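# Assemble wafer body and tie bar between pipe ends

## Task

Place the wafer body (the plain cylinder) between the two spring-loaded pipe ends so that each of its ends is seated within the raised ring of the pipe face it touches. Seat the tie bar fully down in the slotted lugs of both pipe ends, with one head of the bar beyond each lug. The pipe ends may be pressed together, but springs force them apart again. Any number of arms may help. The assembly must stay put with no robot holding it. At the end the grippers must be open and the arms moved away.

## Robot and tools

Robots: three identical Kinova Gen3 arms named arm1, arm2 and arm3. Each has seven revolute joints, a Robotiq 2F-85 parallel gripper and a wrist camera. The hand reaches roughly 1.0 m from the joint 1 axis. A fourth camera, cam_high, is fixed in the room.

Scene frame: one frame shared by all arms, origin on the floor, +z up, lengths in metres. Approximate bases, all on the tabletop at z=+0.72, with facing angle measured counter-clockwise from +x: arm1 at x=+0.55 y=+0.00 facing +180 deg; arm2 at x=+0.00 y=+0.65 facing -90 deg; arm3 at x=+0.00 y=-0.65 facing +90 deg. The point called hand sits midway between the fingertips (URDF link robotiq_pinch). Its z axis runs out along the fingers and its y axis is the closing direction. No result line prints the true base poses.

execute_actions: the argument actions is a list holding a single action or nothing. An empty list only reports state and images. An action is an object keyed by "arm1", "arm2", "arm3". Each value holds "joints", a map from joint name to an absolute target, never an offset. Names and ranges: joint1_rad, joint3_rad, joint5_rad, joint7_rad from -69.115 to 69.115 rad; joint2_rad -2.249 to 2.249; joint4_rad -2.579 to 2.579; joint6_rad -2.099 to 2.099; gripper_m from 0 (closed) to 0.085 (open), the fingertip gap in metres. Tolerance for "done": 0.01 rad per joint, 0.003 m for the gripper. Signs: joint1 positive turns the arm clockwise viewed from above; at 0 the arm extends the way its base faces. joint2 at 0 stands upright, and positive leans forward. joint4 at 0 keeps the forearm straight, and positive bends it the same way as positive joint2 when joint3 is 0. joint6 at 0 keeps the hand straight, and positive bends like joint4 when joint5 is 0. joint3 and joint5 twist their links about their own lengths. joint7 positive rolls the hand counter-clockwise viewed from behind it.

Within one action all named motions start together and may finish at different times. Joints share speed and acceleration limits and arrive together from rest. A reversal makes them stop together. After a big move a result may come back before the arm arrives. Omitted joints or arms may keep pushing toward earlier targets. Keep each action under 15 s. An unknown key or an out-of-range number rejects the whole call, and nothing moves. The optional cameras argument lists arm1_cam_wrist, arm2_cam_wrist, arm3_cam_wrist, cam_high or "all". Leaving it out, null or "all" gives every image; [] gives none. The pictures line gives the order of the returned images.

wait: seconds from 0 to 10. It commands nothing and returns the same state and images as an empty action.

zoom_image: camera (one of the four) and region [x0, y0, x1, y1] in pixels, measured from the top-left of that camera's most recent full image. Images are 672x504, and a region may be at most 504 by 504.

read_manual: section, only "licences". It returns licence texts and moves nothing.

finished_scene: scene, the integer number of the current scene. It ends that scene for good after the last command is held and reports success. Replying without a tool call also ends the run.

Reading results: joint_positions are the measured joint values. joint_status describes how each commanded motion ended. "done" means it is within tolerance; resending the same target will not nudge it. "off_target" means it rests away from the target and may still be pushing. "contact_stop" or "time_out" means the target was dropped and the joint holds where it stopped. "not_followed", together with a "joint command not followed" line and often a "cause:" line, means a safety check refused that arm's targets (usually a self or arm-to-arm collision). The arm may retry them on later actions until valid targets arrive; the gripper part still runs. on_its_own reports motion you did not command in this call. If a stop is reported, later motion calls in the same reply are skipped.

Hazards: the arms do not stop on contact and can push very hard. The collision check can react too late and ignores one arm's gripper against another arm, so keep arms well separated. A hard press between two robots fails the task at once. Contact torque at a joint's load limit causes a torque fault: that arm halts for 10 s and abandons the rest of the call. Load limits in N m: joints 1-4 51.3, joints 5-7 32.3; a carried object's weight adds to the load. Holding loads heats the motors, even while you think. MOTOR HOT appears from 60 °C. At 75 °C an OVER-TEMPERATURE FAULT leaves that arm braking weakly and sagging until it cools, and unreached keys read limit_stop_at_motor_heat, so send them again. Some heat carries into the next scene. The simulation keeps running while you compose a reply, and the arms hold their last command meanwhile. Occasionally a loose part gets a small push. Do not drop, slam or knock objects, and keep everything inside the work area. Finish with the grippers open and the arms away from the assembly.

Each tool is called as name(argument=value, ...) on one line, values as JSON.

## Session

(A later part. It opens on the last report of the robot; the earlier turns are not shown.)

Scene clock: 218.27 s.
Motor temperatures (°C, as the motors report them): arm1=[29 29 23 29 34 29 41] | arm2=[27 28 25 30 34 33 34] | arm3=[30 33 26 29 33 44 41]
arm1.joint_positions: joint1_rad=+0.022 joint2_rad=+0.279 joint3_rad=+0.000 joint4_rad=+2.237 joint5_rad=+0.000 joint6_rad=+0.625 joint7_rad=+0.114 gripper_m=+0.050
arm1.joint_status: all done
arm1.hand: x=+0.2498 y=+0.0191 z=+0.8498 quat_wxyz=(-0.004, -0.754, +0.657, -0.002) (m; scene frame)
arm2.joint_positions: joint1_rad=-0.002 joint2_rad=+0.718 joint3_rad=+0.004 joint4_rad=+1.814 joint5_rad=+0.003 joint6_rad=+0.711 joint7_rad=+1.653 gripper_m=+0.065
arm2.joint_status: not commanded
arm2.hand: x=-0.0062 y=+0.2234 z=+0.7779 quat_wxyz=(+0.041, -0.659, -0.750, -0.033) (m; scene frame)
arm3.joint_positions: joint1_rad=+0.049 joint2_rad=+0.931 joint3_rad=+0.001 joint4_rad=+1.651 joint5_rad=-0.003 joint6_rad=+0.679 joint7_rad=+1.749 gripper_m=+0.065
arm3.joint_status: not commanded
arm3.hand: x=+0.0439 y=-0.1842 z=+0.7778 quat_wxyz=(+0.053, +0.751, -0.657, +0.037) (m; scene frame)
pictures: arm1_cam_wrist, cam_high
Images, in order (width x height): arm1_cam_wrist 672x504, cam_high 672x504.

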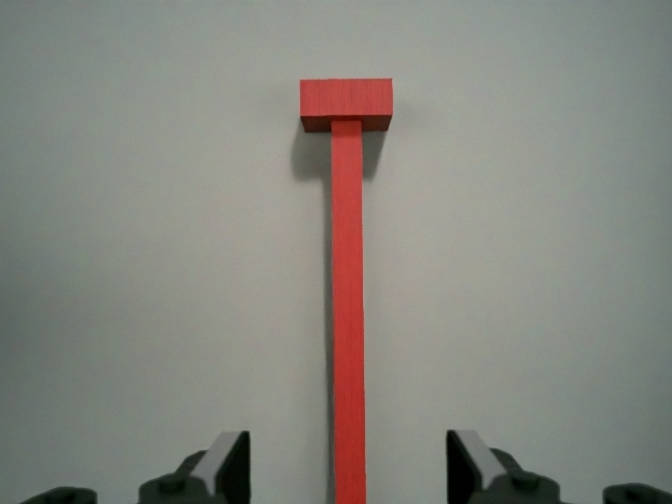

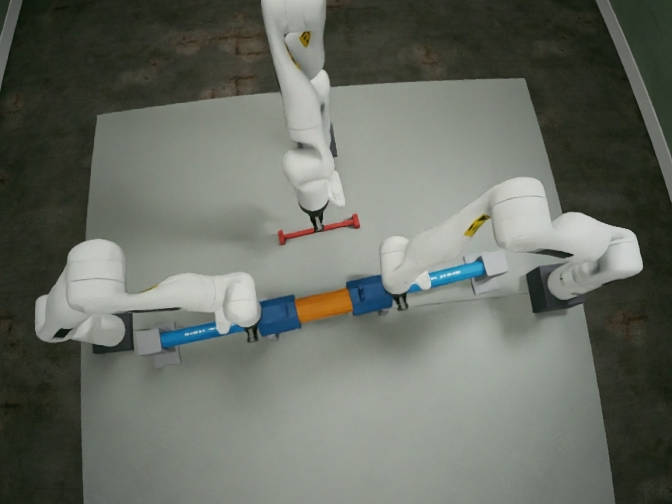

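execute_actions(actions=[{"arm1":{"joints":{"joint2_rad":0.56,"joint4_rad":2.336,"joint6_rad":0.2456}}}], cameras=[])

execute_actions(actions=[{"arm1":{"joints":{"gripper_m":0.0}}}], cameras=[])

execute_actions(actions=[{"arm1":{"joints":{"joint2_rad":0.2146,"joint4_rad":1.97,"joint6_rad":0.957}}}], cameras=[])

execute_actions(actions=[{"arm1":{"joints":{"joint1_rad":0.036,"joint7_rad":0.128,"joint2_rad":0.6201,"joint4_rad":1.3179,"joint6_rad":1.2036}}}], cameras=["arm1_cam_wrist"])

Scene clock: 219.87 s.
Motor temperatures (°C, as the motors report them): arm1=[29 29 23 29 34 29 41] | arm2=[27 29 25 30 34 33 34] | arm3=[30 33 26 29 33 44 41]
arm1.joint_positions: joint1_rad=+0.022 joint2_rad=+0.560 joint3_rad=+0.000 joint4_rad=+2.336 joint5_rad=+0.000 joint6_rad=+0.246 joint7_rad=+0.114 gripper_m=+0.050
arm1.joint_status: all done
arm1.hand: x=+0.2496 y=+0.0184 z=+0.7519 quat_wxyz=(-0.004, -0.754, +0.657, -0.002) (m; scene frame)
arm2.joint_positions: joint1_rad=-0.002 joint2_rad=+0.718 joint3_rad=+0.004 joint4_rad=+1.814 joint5_rad=+0.003 joint6_rad=+0.711 joint7_rad=+1.653 gripper_m=+0.065
arm2.joint_status: not commanded
arm2.hand: x=-0.0062 y=+0.2234 z=+0.7779 quat_wxyz=(+0.041, -0.659, -0.750, -0.033) (m; scene frame)
arm3.joint_positions: joint1_rad=+0.049 joint2_rad=+0.931 joint3_rad=+0.001 joint4_rad=+1.651 joint5_rad=-0.003 joint6_rad=+0.679 joint7_rad=+1.749 gripper_m=+0.065
arm3.joint_status: not commanded
arm3.hand: x=+0.0439 y=-0.1842 z=+0.7778 quat_wxyz=(+0.053, +0.751, -0.657, +0.037) (m; scene frame)
pictures: none
No camera images: the call's "cameras" was empty. Leave "cameras" out to get every camera's image.

Scene clock: 220.73 s.
Motor temperatures (°C, as the motors report them): arm1=[29 29 23 29 34 29 41] | arm2=[27 29 25 30 34 33 34] | arm3=[30 33 26 29 33 44 41]
arm1.joint_positions: joint1_rad=+0.022 joint2_rad=+0.559 joint3_rad=+0.000 joint4_rad=+2.336 joint5_rad=+0.000 joint6_rad=+0.246 joint7_rad=+0.114 gripper_m=+0.008
arm1.joint_status: gripper_m off_target (ended at +0.008, target +0.000)
arm1.hand: x=+0.2495 y=+0.0184 z=+0.7522 quat_wxyz=(-0.004, -0.754, +0.657, -0.001) (m; scene frame)
arm2.joint_positions: joint1_rad=-0.002 joint2_rad=+0.718 joint3_rad=+0.004 joint4_rad=+1.814 joint5_rad=+0.003 joint6_rad=+0.711 joint7_rad=+1.653 gripper_m=+0.065
arm2.joint_status: not commanded
arm2.hand: x=-0.0062 y=+0.2234 z=+0.7779 quat_wxyz=(+0.041, -0.659, -0.750, -0.033) (m; scene frame)
arm3.joint_positions: joint1_rad=+0.049 joint2_rad=+0.931 joint3_rad=+0.001 joint4_rad=+1.651 joint5_rad=-0.003 joint6_rad=+0.679 joint7_rad=+1.749 gripper_m=+0.065
arm3.joint_status: not commanded
arm3.hand: x=+0.0439 y=-0.1842 z=+0.7778 quat_wxyz=(+0.053, +0.751, -0.657, +0.037) (m; scene frame)
pictures: none
No camera images: the call's "cameras" was empty. Leave "cameras" out to get every camera's image.

Scene clock: 222.27 s.
Motor temperatures (°C, as the motors report them): arm1=[29 29 23 29 34 29 41] | arm2=[27 29 25 30 34 33 34] | arm3=[30 33 26 29 33 44 41]
arm1.joint_positions: joint1_rad=+0.022 joint2_rad=+0.216 joint3_rad=+0.000 joint4_rad=+1.971 joint5_rad=+0.000 joint6_rad=+0.957 joint7_rad=+0.114 gripper_m=+0.008
arm1.joint_status: all done
arm1.hand: x=+0.2037 y=+0.0187 z=+0.9300 quat_wxyz=(-0.003, -0.754, +0.657, -0.002) (m; scene frame)
arm2.joint_positions: joint1_rad=-0.002 joint2_rad=+0.718 joint3_rad=+0.004 joint4_rad=+1.814 joint5_rad=+0.003 joint6_rad=+0.711 joint7_rad=+1.653 gripper_m=+0.065
arm2.joint_status: not commanded
arm2.hand: x=-0.0062 y=+0.2234 z=+0.7779 quat_wxyz=(+0.041, -0.659, -0.750, -0.033) (m; scene frame)
arm3.joint_positions: joint1_rad=+0.049 joint2_rad=+0.931 joint3_rad=+0.001 joint4_rad=+1.651 joint5_rad=-0.003 joint6_rad=+0.679 joint7_rad=+1.749 gripper_m=+0.065
arm3.joint_status: not commanded
arm3.hand: x=+0.0439 y=-0.1842 z=+0.7778 quat_wxyz=(+0.053, +0.751, -0.657, +0.037) (m; scene frame)
pictures: none
No camera images: the call's "cameras" was empty. Leave "cameras" out to get every camera's image.

Scene clock: 224.17 s.
Motor temperatures (°C, as the motors report them): arm1=[29 29 23 29 34 29 41] | arm2=[27 29 25 30 34 33 34] | arm3=[30 33 26 29 33 44 41]
arm1.joint_positions: joint1_rad=+0.036 joint2_rad=+0.621 joint3_rad=+0.000 joint4_rad=+1.319 joint5_rad=+0.000 joint6_rad=+1.204 joint7_rad=+0.128 gripper_m=+0.008
arm1.joint_status: all done
arm1.hand: x=+0.0127 y=+0.0220 z=+0.9296 quat_wxyz=(-0.003, -0.754, +0.657, -0.002) (m; scene frame)
arm2.joint_positions: joint1_rad=-0.002 joint2_rad=+0.718 joint3_rad=+0.004 joint4_rad=+1.814 joint5_rad=+0.003 joint6_rad=+0.711 joint7_rad=+1.653 gripper_m=+0.065
arm2.joint_status: not commanded
arm2.hand: x=-0.0062 y=+0.2234 z=+0.7779 quat_wxyz=(+0.041, -0.659, -0.750, -0.033) (m; scene frame)
arm3.joint_positions: joint1_rad=+0.049 joint2_rad=+0.931 joint3_rad=+0.001 joint4_rad=+1.651 joint5_rad=-0.003 joint6_rad=+0.679 joint7_rad=+1.749 gripper_m=+0.065
arm3.joint_status: not commanded
arm3.hand: x=+0.0439 y=-0.1842 z=+0.7778 quat_wxyz=(+0.053, +0.751, -0.657, +0.037) (m; scene frame)
pictures: arm1_cam_wrist
Images, in order (width x height): arm1_cam_wrist 672x504.

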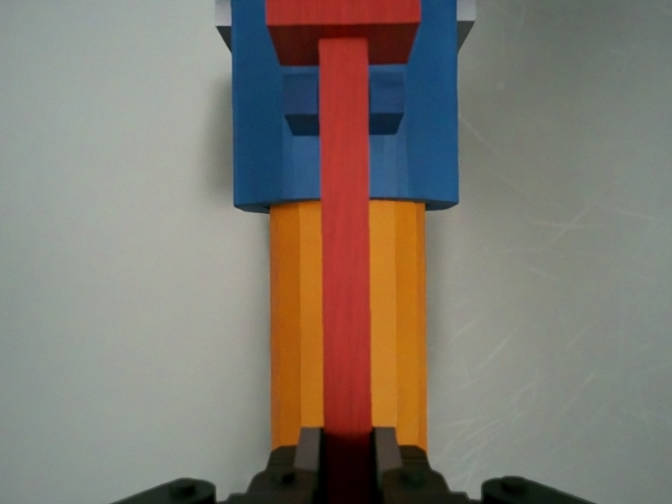

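Descend, then pull left strongly while both arms push.

execute_actions(actions=[{"arm1":{"joints":{"joint1_rad":0.035,"joint7_rad":0.127,"joint2_rad":0.643,"joint4_rad":1.361,"joint6_rad":1.1376}}}], cameras=[])

execute_actions(actions=[{"arm1":{"joints":{"joint1_rad":0.06,"joint2_rad":0.648}},"arm2":{"joints":{"joint1_rad":-0.0137,"joint2_rad":0.7322,"joint4_rad":1.7494,"joint6_rad":0.648}},"arm3":{"joints":{"joint1_rad":0.0453,"joint2_rad":0.9485,"joint4_rad":1.5772,"joint6_rad":0.606}}}], cameras=["arm1_cam_wrist","cam_high"])

zoom_image(camera="cam_high", region=[240, 260, 420, 350])

Scene clock: 225.03 s.
Motor temperatures (°C, as the motors report them): arm1=[29 29 23 29 34 29 41] | arm2=[27 29 25 30 34 33 34] | arm3=[30 33 26 29 33 44 41]
arm1.joint_positions: joint1_rad=+0.033 joint2_rad=+0.632 joint3_rad=+0.000 joint4_rad=+1.359 joint5_rad=+0.000 joint6_rad=+1.142 joint7_rad=+0.126 gripper_m=+0.008
arm1.joint_status: joint2_rad off_target (ended at +0.632, target +0.643); the others done
arm1.hand: x=+0.0117 y=+0.0204 z=+0.9119 quat_wxyz=(-0.007, -0.754, +0.657, +0.002) (m; scene frame)
arm2.joint_positions: joint1_rad=-0.002 joint2_rad=+0.718 joint3_rad=+0.004 joint4_rad=+1.814 joint5_rad=+0.003 joint6_rad=+0.711 joint7_rad=+1.653 gripper_m=+0.065
arm2.joint_status: not commanded
arm2.hand: x=-0.0062 y=+0.2234 z=+0.7779 quat_wxyz=(+0.041, -0.659, -0.750, -0.033) (m; scene frame)
arm3.joint_positions: joint1_rad=+0.049 joint2_rad=+0.931 joint3_rad=+0.001 joint4_rad=+1.650 joint5_rad=-0.003 joint6_rad=+0.678 joint7_rad=+1.749 gripper_m=+0.065
arm3.joint_status: not commanded
arm3.hand: x=+0.0439 y=-0.1834 z=+0.7777 quat_wxyz=(+0.053, +0.752, -0.657, +0.037) (m; scene frame)
pictures: none
No camera images: the call's "cameras" was empty. Leave "cameras" out to get every camera's image.

Scene clock: 227.33 s.
Motor temperatures (°C, as the motors report them): arm1=[29 29 23 29 34 29 41] | arm2=[27 29 25 31 34 33 34] | arm3=[30 33 26 29 33 44 41]
arm1.joint_positions: joint1_rad=+0.053 joint2_rad=+0.648 joint3_rad=-0.007 joint4_rad=+1.360 joint5_rad=-0.006 joint6_rad=+1.137 joint7_rad=+0.127 gripper_m=+0.008
arm1.joint_status: all done
arm1.hand: x=+0.0129 y=+0.0256 z=+0.9032 quat_wxyz=(-0.006, -0.749, +0.663, -0.006) (m; scene frame)
arm2.joint_positions: joint1_rad=-0.001 joint2_rad=+0.717 joint3_rad=+0.004 joint4_rad=+1.815 joint5_rad=+0.002 joint6_rad=+0.712 joint7_rad=+1.653 gripper_m=+0.065
arm2.joint_status: joint1_rad time_out (moved +0.001 of -0.012); joint2_rad time_out (moved -0.001 of +0.014); joint4_rad time_out (moved +0.002 of -0.064); joint6_rad time_out (moved +0.001 of -0.063)
arm2.hand: x=-0.0064 y=+0.2246 z=+0.7779 quat_wxyz=(+0.042, -0.659, -0.750, -0.034) (m; scene frame)
arm3.joint_positions: joint1_rad=+0.048 joint2_rad=+0.932 joint3_rad=+0.001 joint4_rad=+1.646 joint5_rad=-0.003 joint6_rad=+0.673 joint7_rad=+1.749 gripper_m=+0.065
arm3.joint_status: joint2_rad time_out (moved +0.001 of +0.018); joint4_rad time_out (moved -0.004 of -0.072); joint6_rad time_out (moved -0.005 of -0.072); the others done
arm3.hand: x=+0.0438 y=-0.1801 z=+0.7776 quat_wxyz=(+0.050, +0.752, -0.657, +0.034) (m; scene frame)
pictures: arm1_cam_wrist, cam_high
Images, in order (width x height): arm1_cam_wrist 672x504, cam_high 672x504.

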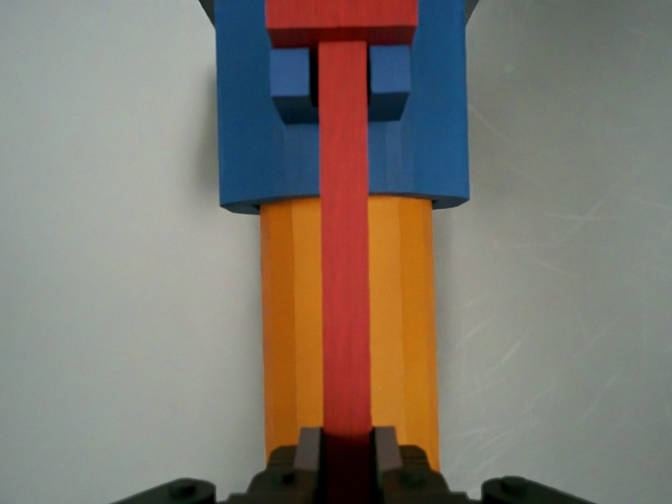

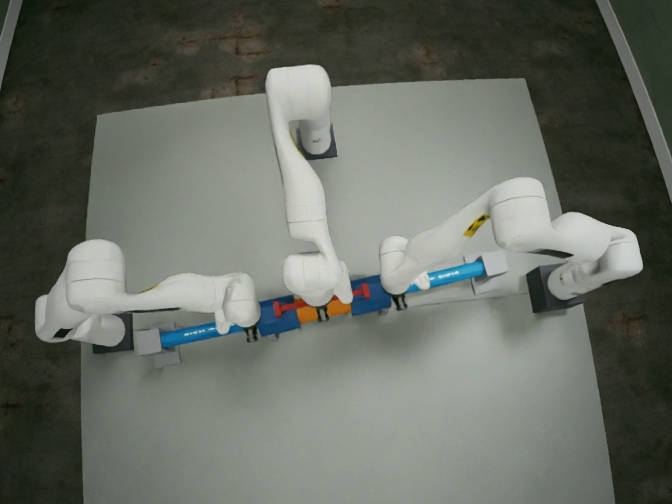

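Region (240, 260, 420, 350) of cam_high's 672x504 image, scaled by 2.800, with more detail than that image has.

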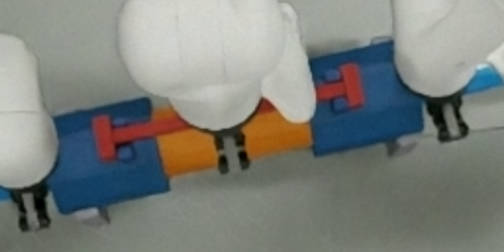

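The bar dropped in on both ends. Press down a bit more, release.

execute_actions(actions=[{"arm1":{"joints":{"joint1_rad":0.045,"joint2_rad":0.655}}}], cameras=[])

execute_actions(actions=[{"arm1":{"joints":{"gripper_m":0.04}}}], cameras=[])

execute_actions(actions=[{"arm1":{"joints":{"joint2_rad":0.6201,"joint4_rad":1.3179,"joint6_rad":1.2036}}}], cameras=[])

execute_actions(actions=[{"arm1":{"joints":{"joint2_rad":0.2146,"joint4_rad":1.97,"joint6_rad":0.957}},"arm2":{"joints":{"joint1_rad":0.0197,"joint2_rad":0.5628,"joint4_rad":2.0616,"joint6_rad":0.5172,"joint7_rad":1.686,"gripper_m":0.085}},"arm3":{"joints":{"joint1_rad":0.0928,"joint2_rad":0.7894,"joint4_rad":1.9535,"joint6_rad":0.3987,"joint7_rad":1.80,"gripper_m":0.085}}}], cameras=[])

execute_actions(actions=[{"arm2":{"joints":{"joint2_rad":0.2496,"joint4_rad":1.8193,"joint6_rad":1.0727}},"arm3":{"joints":{"joint2_rad":0.4402,"joint4_rad":1.8162,"joint6_rad":0.8852}}}], cameras=["cam_high"])

zoom_image(camera="cam_high", region=[240, 260, 420, 350])

Scene clock: 228.03 s.
Motor temperatures (°C, as the motors report them): arm1=[29 29 23 29 34 29 41] | arm2=[27 29 25 31 34 33 34] | arm3=[30 33 26 29 33 44 41]
arm1.joint_positions: joint1_rad=+0.044 joint2_rad=+0.654 joint3_rad=-0.001 joint4_rad=+1.360 joint5_rad=-0.001 joint6_rad=+1.137 joint7_rad=+0.127 gripper_m=+0.008
arm1.joint_status: all done
arm1.hand: x=+0.0132 y=+0.0249 z=+0.9000 quat_wxyz=(-0.001, -0.751, +0.660, -0.006) (m; scene frame)
arm2.joint_positions: joint1_rad=-0.001 joint2_rad=+0.717 joint3_rad=+0.004 joint4_rad=+1.815 joint5_rad=+0.002 joint6_rad=+0.712 joint7_rad=+1.653 gripper_m=+0.065
arm2.joint_status: not commanded
arm2.hand: x=-0.0064 y=+0.2246 z=+0.7779 quat_wxyz=(+0.042, -0.659, -0.750, -0.034) (m; scene frame)
arm3.joint_positions: joint1_rad=+0.048 joint2_rad=+0.932 joint3_rad=+0.001 joint4_rad=+1.646 joint5_rad=-0.003 joint6_rad=+0.673 joint7_rad=+1.749 gripper_m=+0.065
arm3.joint_status: not commanded
arm3.hand: x=+0.0438 y=-0.1801 z=+0.7776 quat_wxyz=(+0.050, +0.752, -0.657, +0.034) (m; scene frame)
pictures: none
No camera images: the call's "cameras" was empty. Leave "cameras" out to get every camera's image.

Scene clock: 228.97 s.
Motor temperatures (°C, as the motors report them): arm1=[29 29 23 29 34 29 41] | arm2=[27 29 25 31 34 33 34] | arm3=[30 33 26 29 33 44 41]
arm1.joint_positions: joint1_rad=+0.045 joint2_rad=+0.655 joint3_rad=+0.000 joint4_rad=+1.361 joint5_rad=+0.000 joint6_rad=+1.138 joint7_rad=+0.127 gripper_m=+0.040
arm1.joint_status: all done
arm1.hand: x=+0.0141 y=+0.0266 z=+0.8991 quat_wxyz=(+0.000, -0.750, +0.661, -0.006) (m; scene frame)
arm2.joint_positions: joint1_rad=-0.001 joint2_rad=+0.717 joint3_rad=+0.004 joint4_rad=+1.815 joint5_rad=+0.002 joint6_rad=+0.712 joint7_rad=+1.653 gripper_m=+0.065
arm2.joint_status: not commanded
arm2.hand: x=-0.0064 y=+0.2245 z=+0.7779 quat_wxyz=(+0.042, -0.659, -0.750, -0.034) (m; scene frame)
arm3.joint_positions: joint1_rad=+0.048 joint2_rad=+0.932 joint3_rad=+0.001 joint4_rad=+1.646 joint5_rad=-0.003 joint6_rad=+0.673 joint7_rad=+1.749 gripper_m=+0.065
arm3.joint_status: not commanded
arm3.hand: x=+0.0439 y=-0.1803 z=+0.7776 quat_wxyz=(+0.050, +0.752, -0.657, +0.035) (m; scene frame)
pictures: none
No camera images: the call's "cameras" was empty. Leave "cameras" out to get every camera's image.

Scene clock: 229.70 s.
Motor temperatures (°C, as the motors report them): arm1=[29 29 23 29 34 29 41] | arm2=[27 29 25 31 34 33 34] | arm3=[30 33 26 29 33 44 41]
arm1.joint_positions: joint1_rad=+0.045 joint2_rad=+0.620 joint3_rad=+0.000 joint4_rad=+1.318 joint5_rad=+0.000 joint6_rad=+1.204 joint7_rad=+0.127 gripper_m=+0.040
arm1.joint_status: all done
arm1.hand: x=+0.0126 y=+0.0268 z=+0.9303 quat_wxyz=(-0.004, -0.750, +0.661, -0.002) (m; scene frame)
arm2.joint_positions: joint1_rad=-0.001 joint2_rad=+0.717 joint3_rad=+0.004 joint4_rad=+1.815 joint5_rad=+0.002 joint6_rad=+0.712 joint7_rad=+1.653 gripper_m=+0.065
arm2.joint_status: not commanded
arm2.hand: x=-0.0064 y=+0.2245 z=+0.7779 quat_wxyz=(+0.042, -0.659, -0.750, -0.034) (m; scene frame)
arm3.joint_positions: joint1_rad=+0.048 joint2_rad=+0.932 joint3_rad=+0.001 joint4_rad=+1.646 joint5_rad=-0.003 joint6_rad=+0.673 joint7_rad=+1.749 gripper_m=+0.065
arm3.joint_status: not commanded
arm3.hand: x=+0.0439 y=-0.1803 z=+0.7776 quat_wxyz=(+0.050, +0.752, -0.657, +0.035) (m; scene frame)
pictures: none
No camera images: the call's "cameras" was empty. Leave "cameras" out to get every camera's image.

Scene clock: 231.60 s.
Motor temperatures (°C, as the motors report them): arm1=[29 29 23 29 34 29 41] | arm2=[27 29 25 31 34 33 34] | arm3=[30 33 26 29 33 44 41]
arm1.joint_positions: joint1_rad=+0.045 joint2_rad=+0.215 joint3_rad=+0.000 joint4_rad=+1.970 joint5_rad=+0.000 joint6_rad=+0.957 joint7_rad=+0.127 gripper_m=+0.040
arm1.joint_status: all done
arm1.hand: x=+0.2039 y=+0.0267 z=+0.9303 quat_wxyz=(-0.004, -0.750, +0.661, -0.002) (m; scene frame)
arm2.joint_positions: joint1_rad=+0.020 joint2_rad=+0.563 joint3_rad=+0.000 joint4_rad=+2.062 joint5_rad=+0.000 joint6_rad=+0.517 joint7_rad=+1.686 gripper_m=+0.085
arm2.joint_status: all done
arm2.hand: x=-0.0138 y=+0.2693 z=+0.7998 quat_wxyz=(+0.005, -0.655, -0.756, +0.002) (m; scene frame)
arm3.joint_positions: joint1_rad=+0.093 joint2_rad=+0.789 joint3_rad=+0.000 joint4_rad=+1.953 joint5_rad=-0.003 joint6_rad=+0.399 joint7_rad=+1.800 gripper_m=+0.085
arm3.joint_status: all done
arm3.hand: x=+0.0605 y=-0.2332 z=+0.7975 quat_wxyz=(+0.007, +0.755, -0.656, +0.000) (m; scene frame)
pictures: none
No camera images: the call's "cameras" was empty. Leave "cameras" out to get every camera's image.

Scene clock: 233.10 s.
Motor temperatures (°C, as the motors report them): arm1=[29 29 23 29 34 29 41] | arm2=[27 29 25 31 34 33 34] | arm3=[30 33 26 29 33 44 41]
arm1.joint_positions: joint1_rad=+0.045 joint2_rad=+0.215 joint3_rad=+0.000 joint4_rad=+1.970 joint5_rad=+0.000 joint6_rad=+0.957 joint7_rad=+0.127 gripper_m=+0.040
arm1.joint_status: not commanded
arm1.hand: x=+0.2039 y=+0.0267 z=+0.9304 quat_wxyz=(-0.004, -0.750, +0.661, -0.002) (m; scene frame)
arm2.joint_positions: joint1_rad=+0.020 joint2_rad=+0.250 joint3_rad=+0.000 joint4_rad=+1.819 joint5_rad=+0.000 joint6_rad=+1.073 joint7_rad=+1.686 gripper_m=+0.085
arm2.joint_status: all done
arm2.hand: x=-0.0121 y=+0.2685 z=+0.9747 quat_wxyz=(+0.005, -0.655, -0.756, +0.002) (m; scene frame)
arm3.joint_positions: joint1_rad=+0.093 joint2_rad=+0.440 joint3_rad=+0.000 joint4_rad=+1.816 joint5_rad=-0.003 joint6_rad=+0.885 joint7_rad=+1.800 gripper_m=+0.085
arm3.joint_status: all done
arm3.hand: x=+0.0617 y=-0.2294 z=+0.9724 quat_wxyz=(+0.007, +0.755, -0.655, +0.000) (m; scene frame)
pictures: cam_high
Images, in order (width x height): cam_high 672x504.

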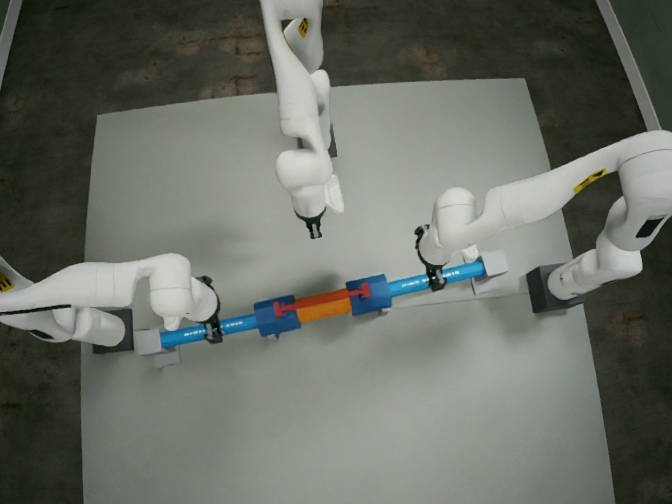

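Region (240, 260, 420, 350) of cam_high's 672x504 image, scaled by 2.800, with more detail than that image has.

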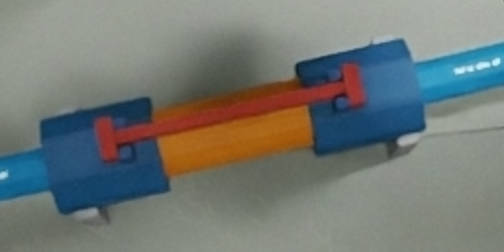

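finished_scene(scene=2)

The scene is finished: the task was done.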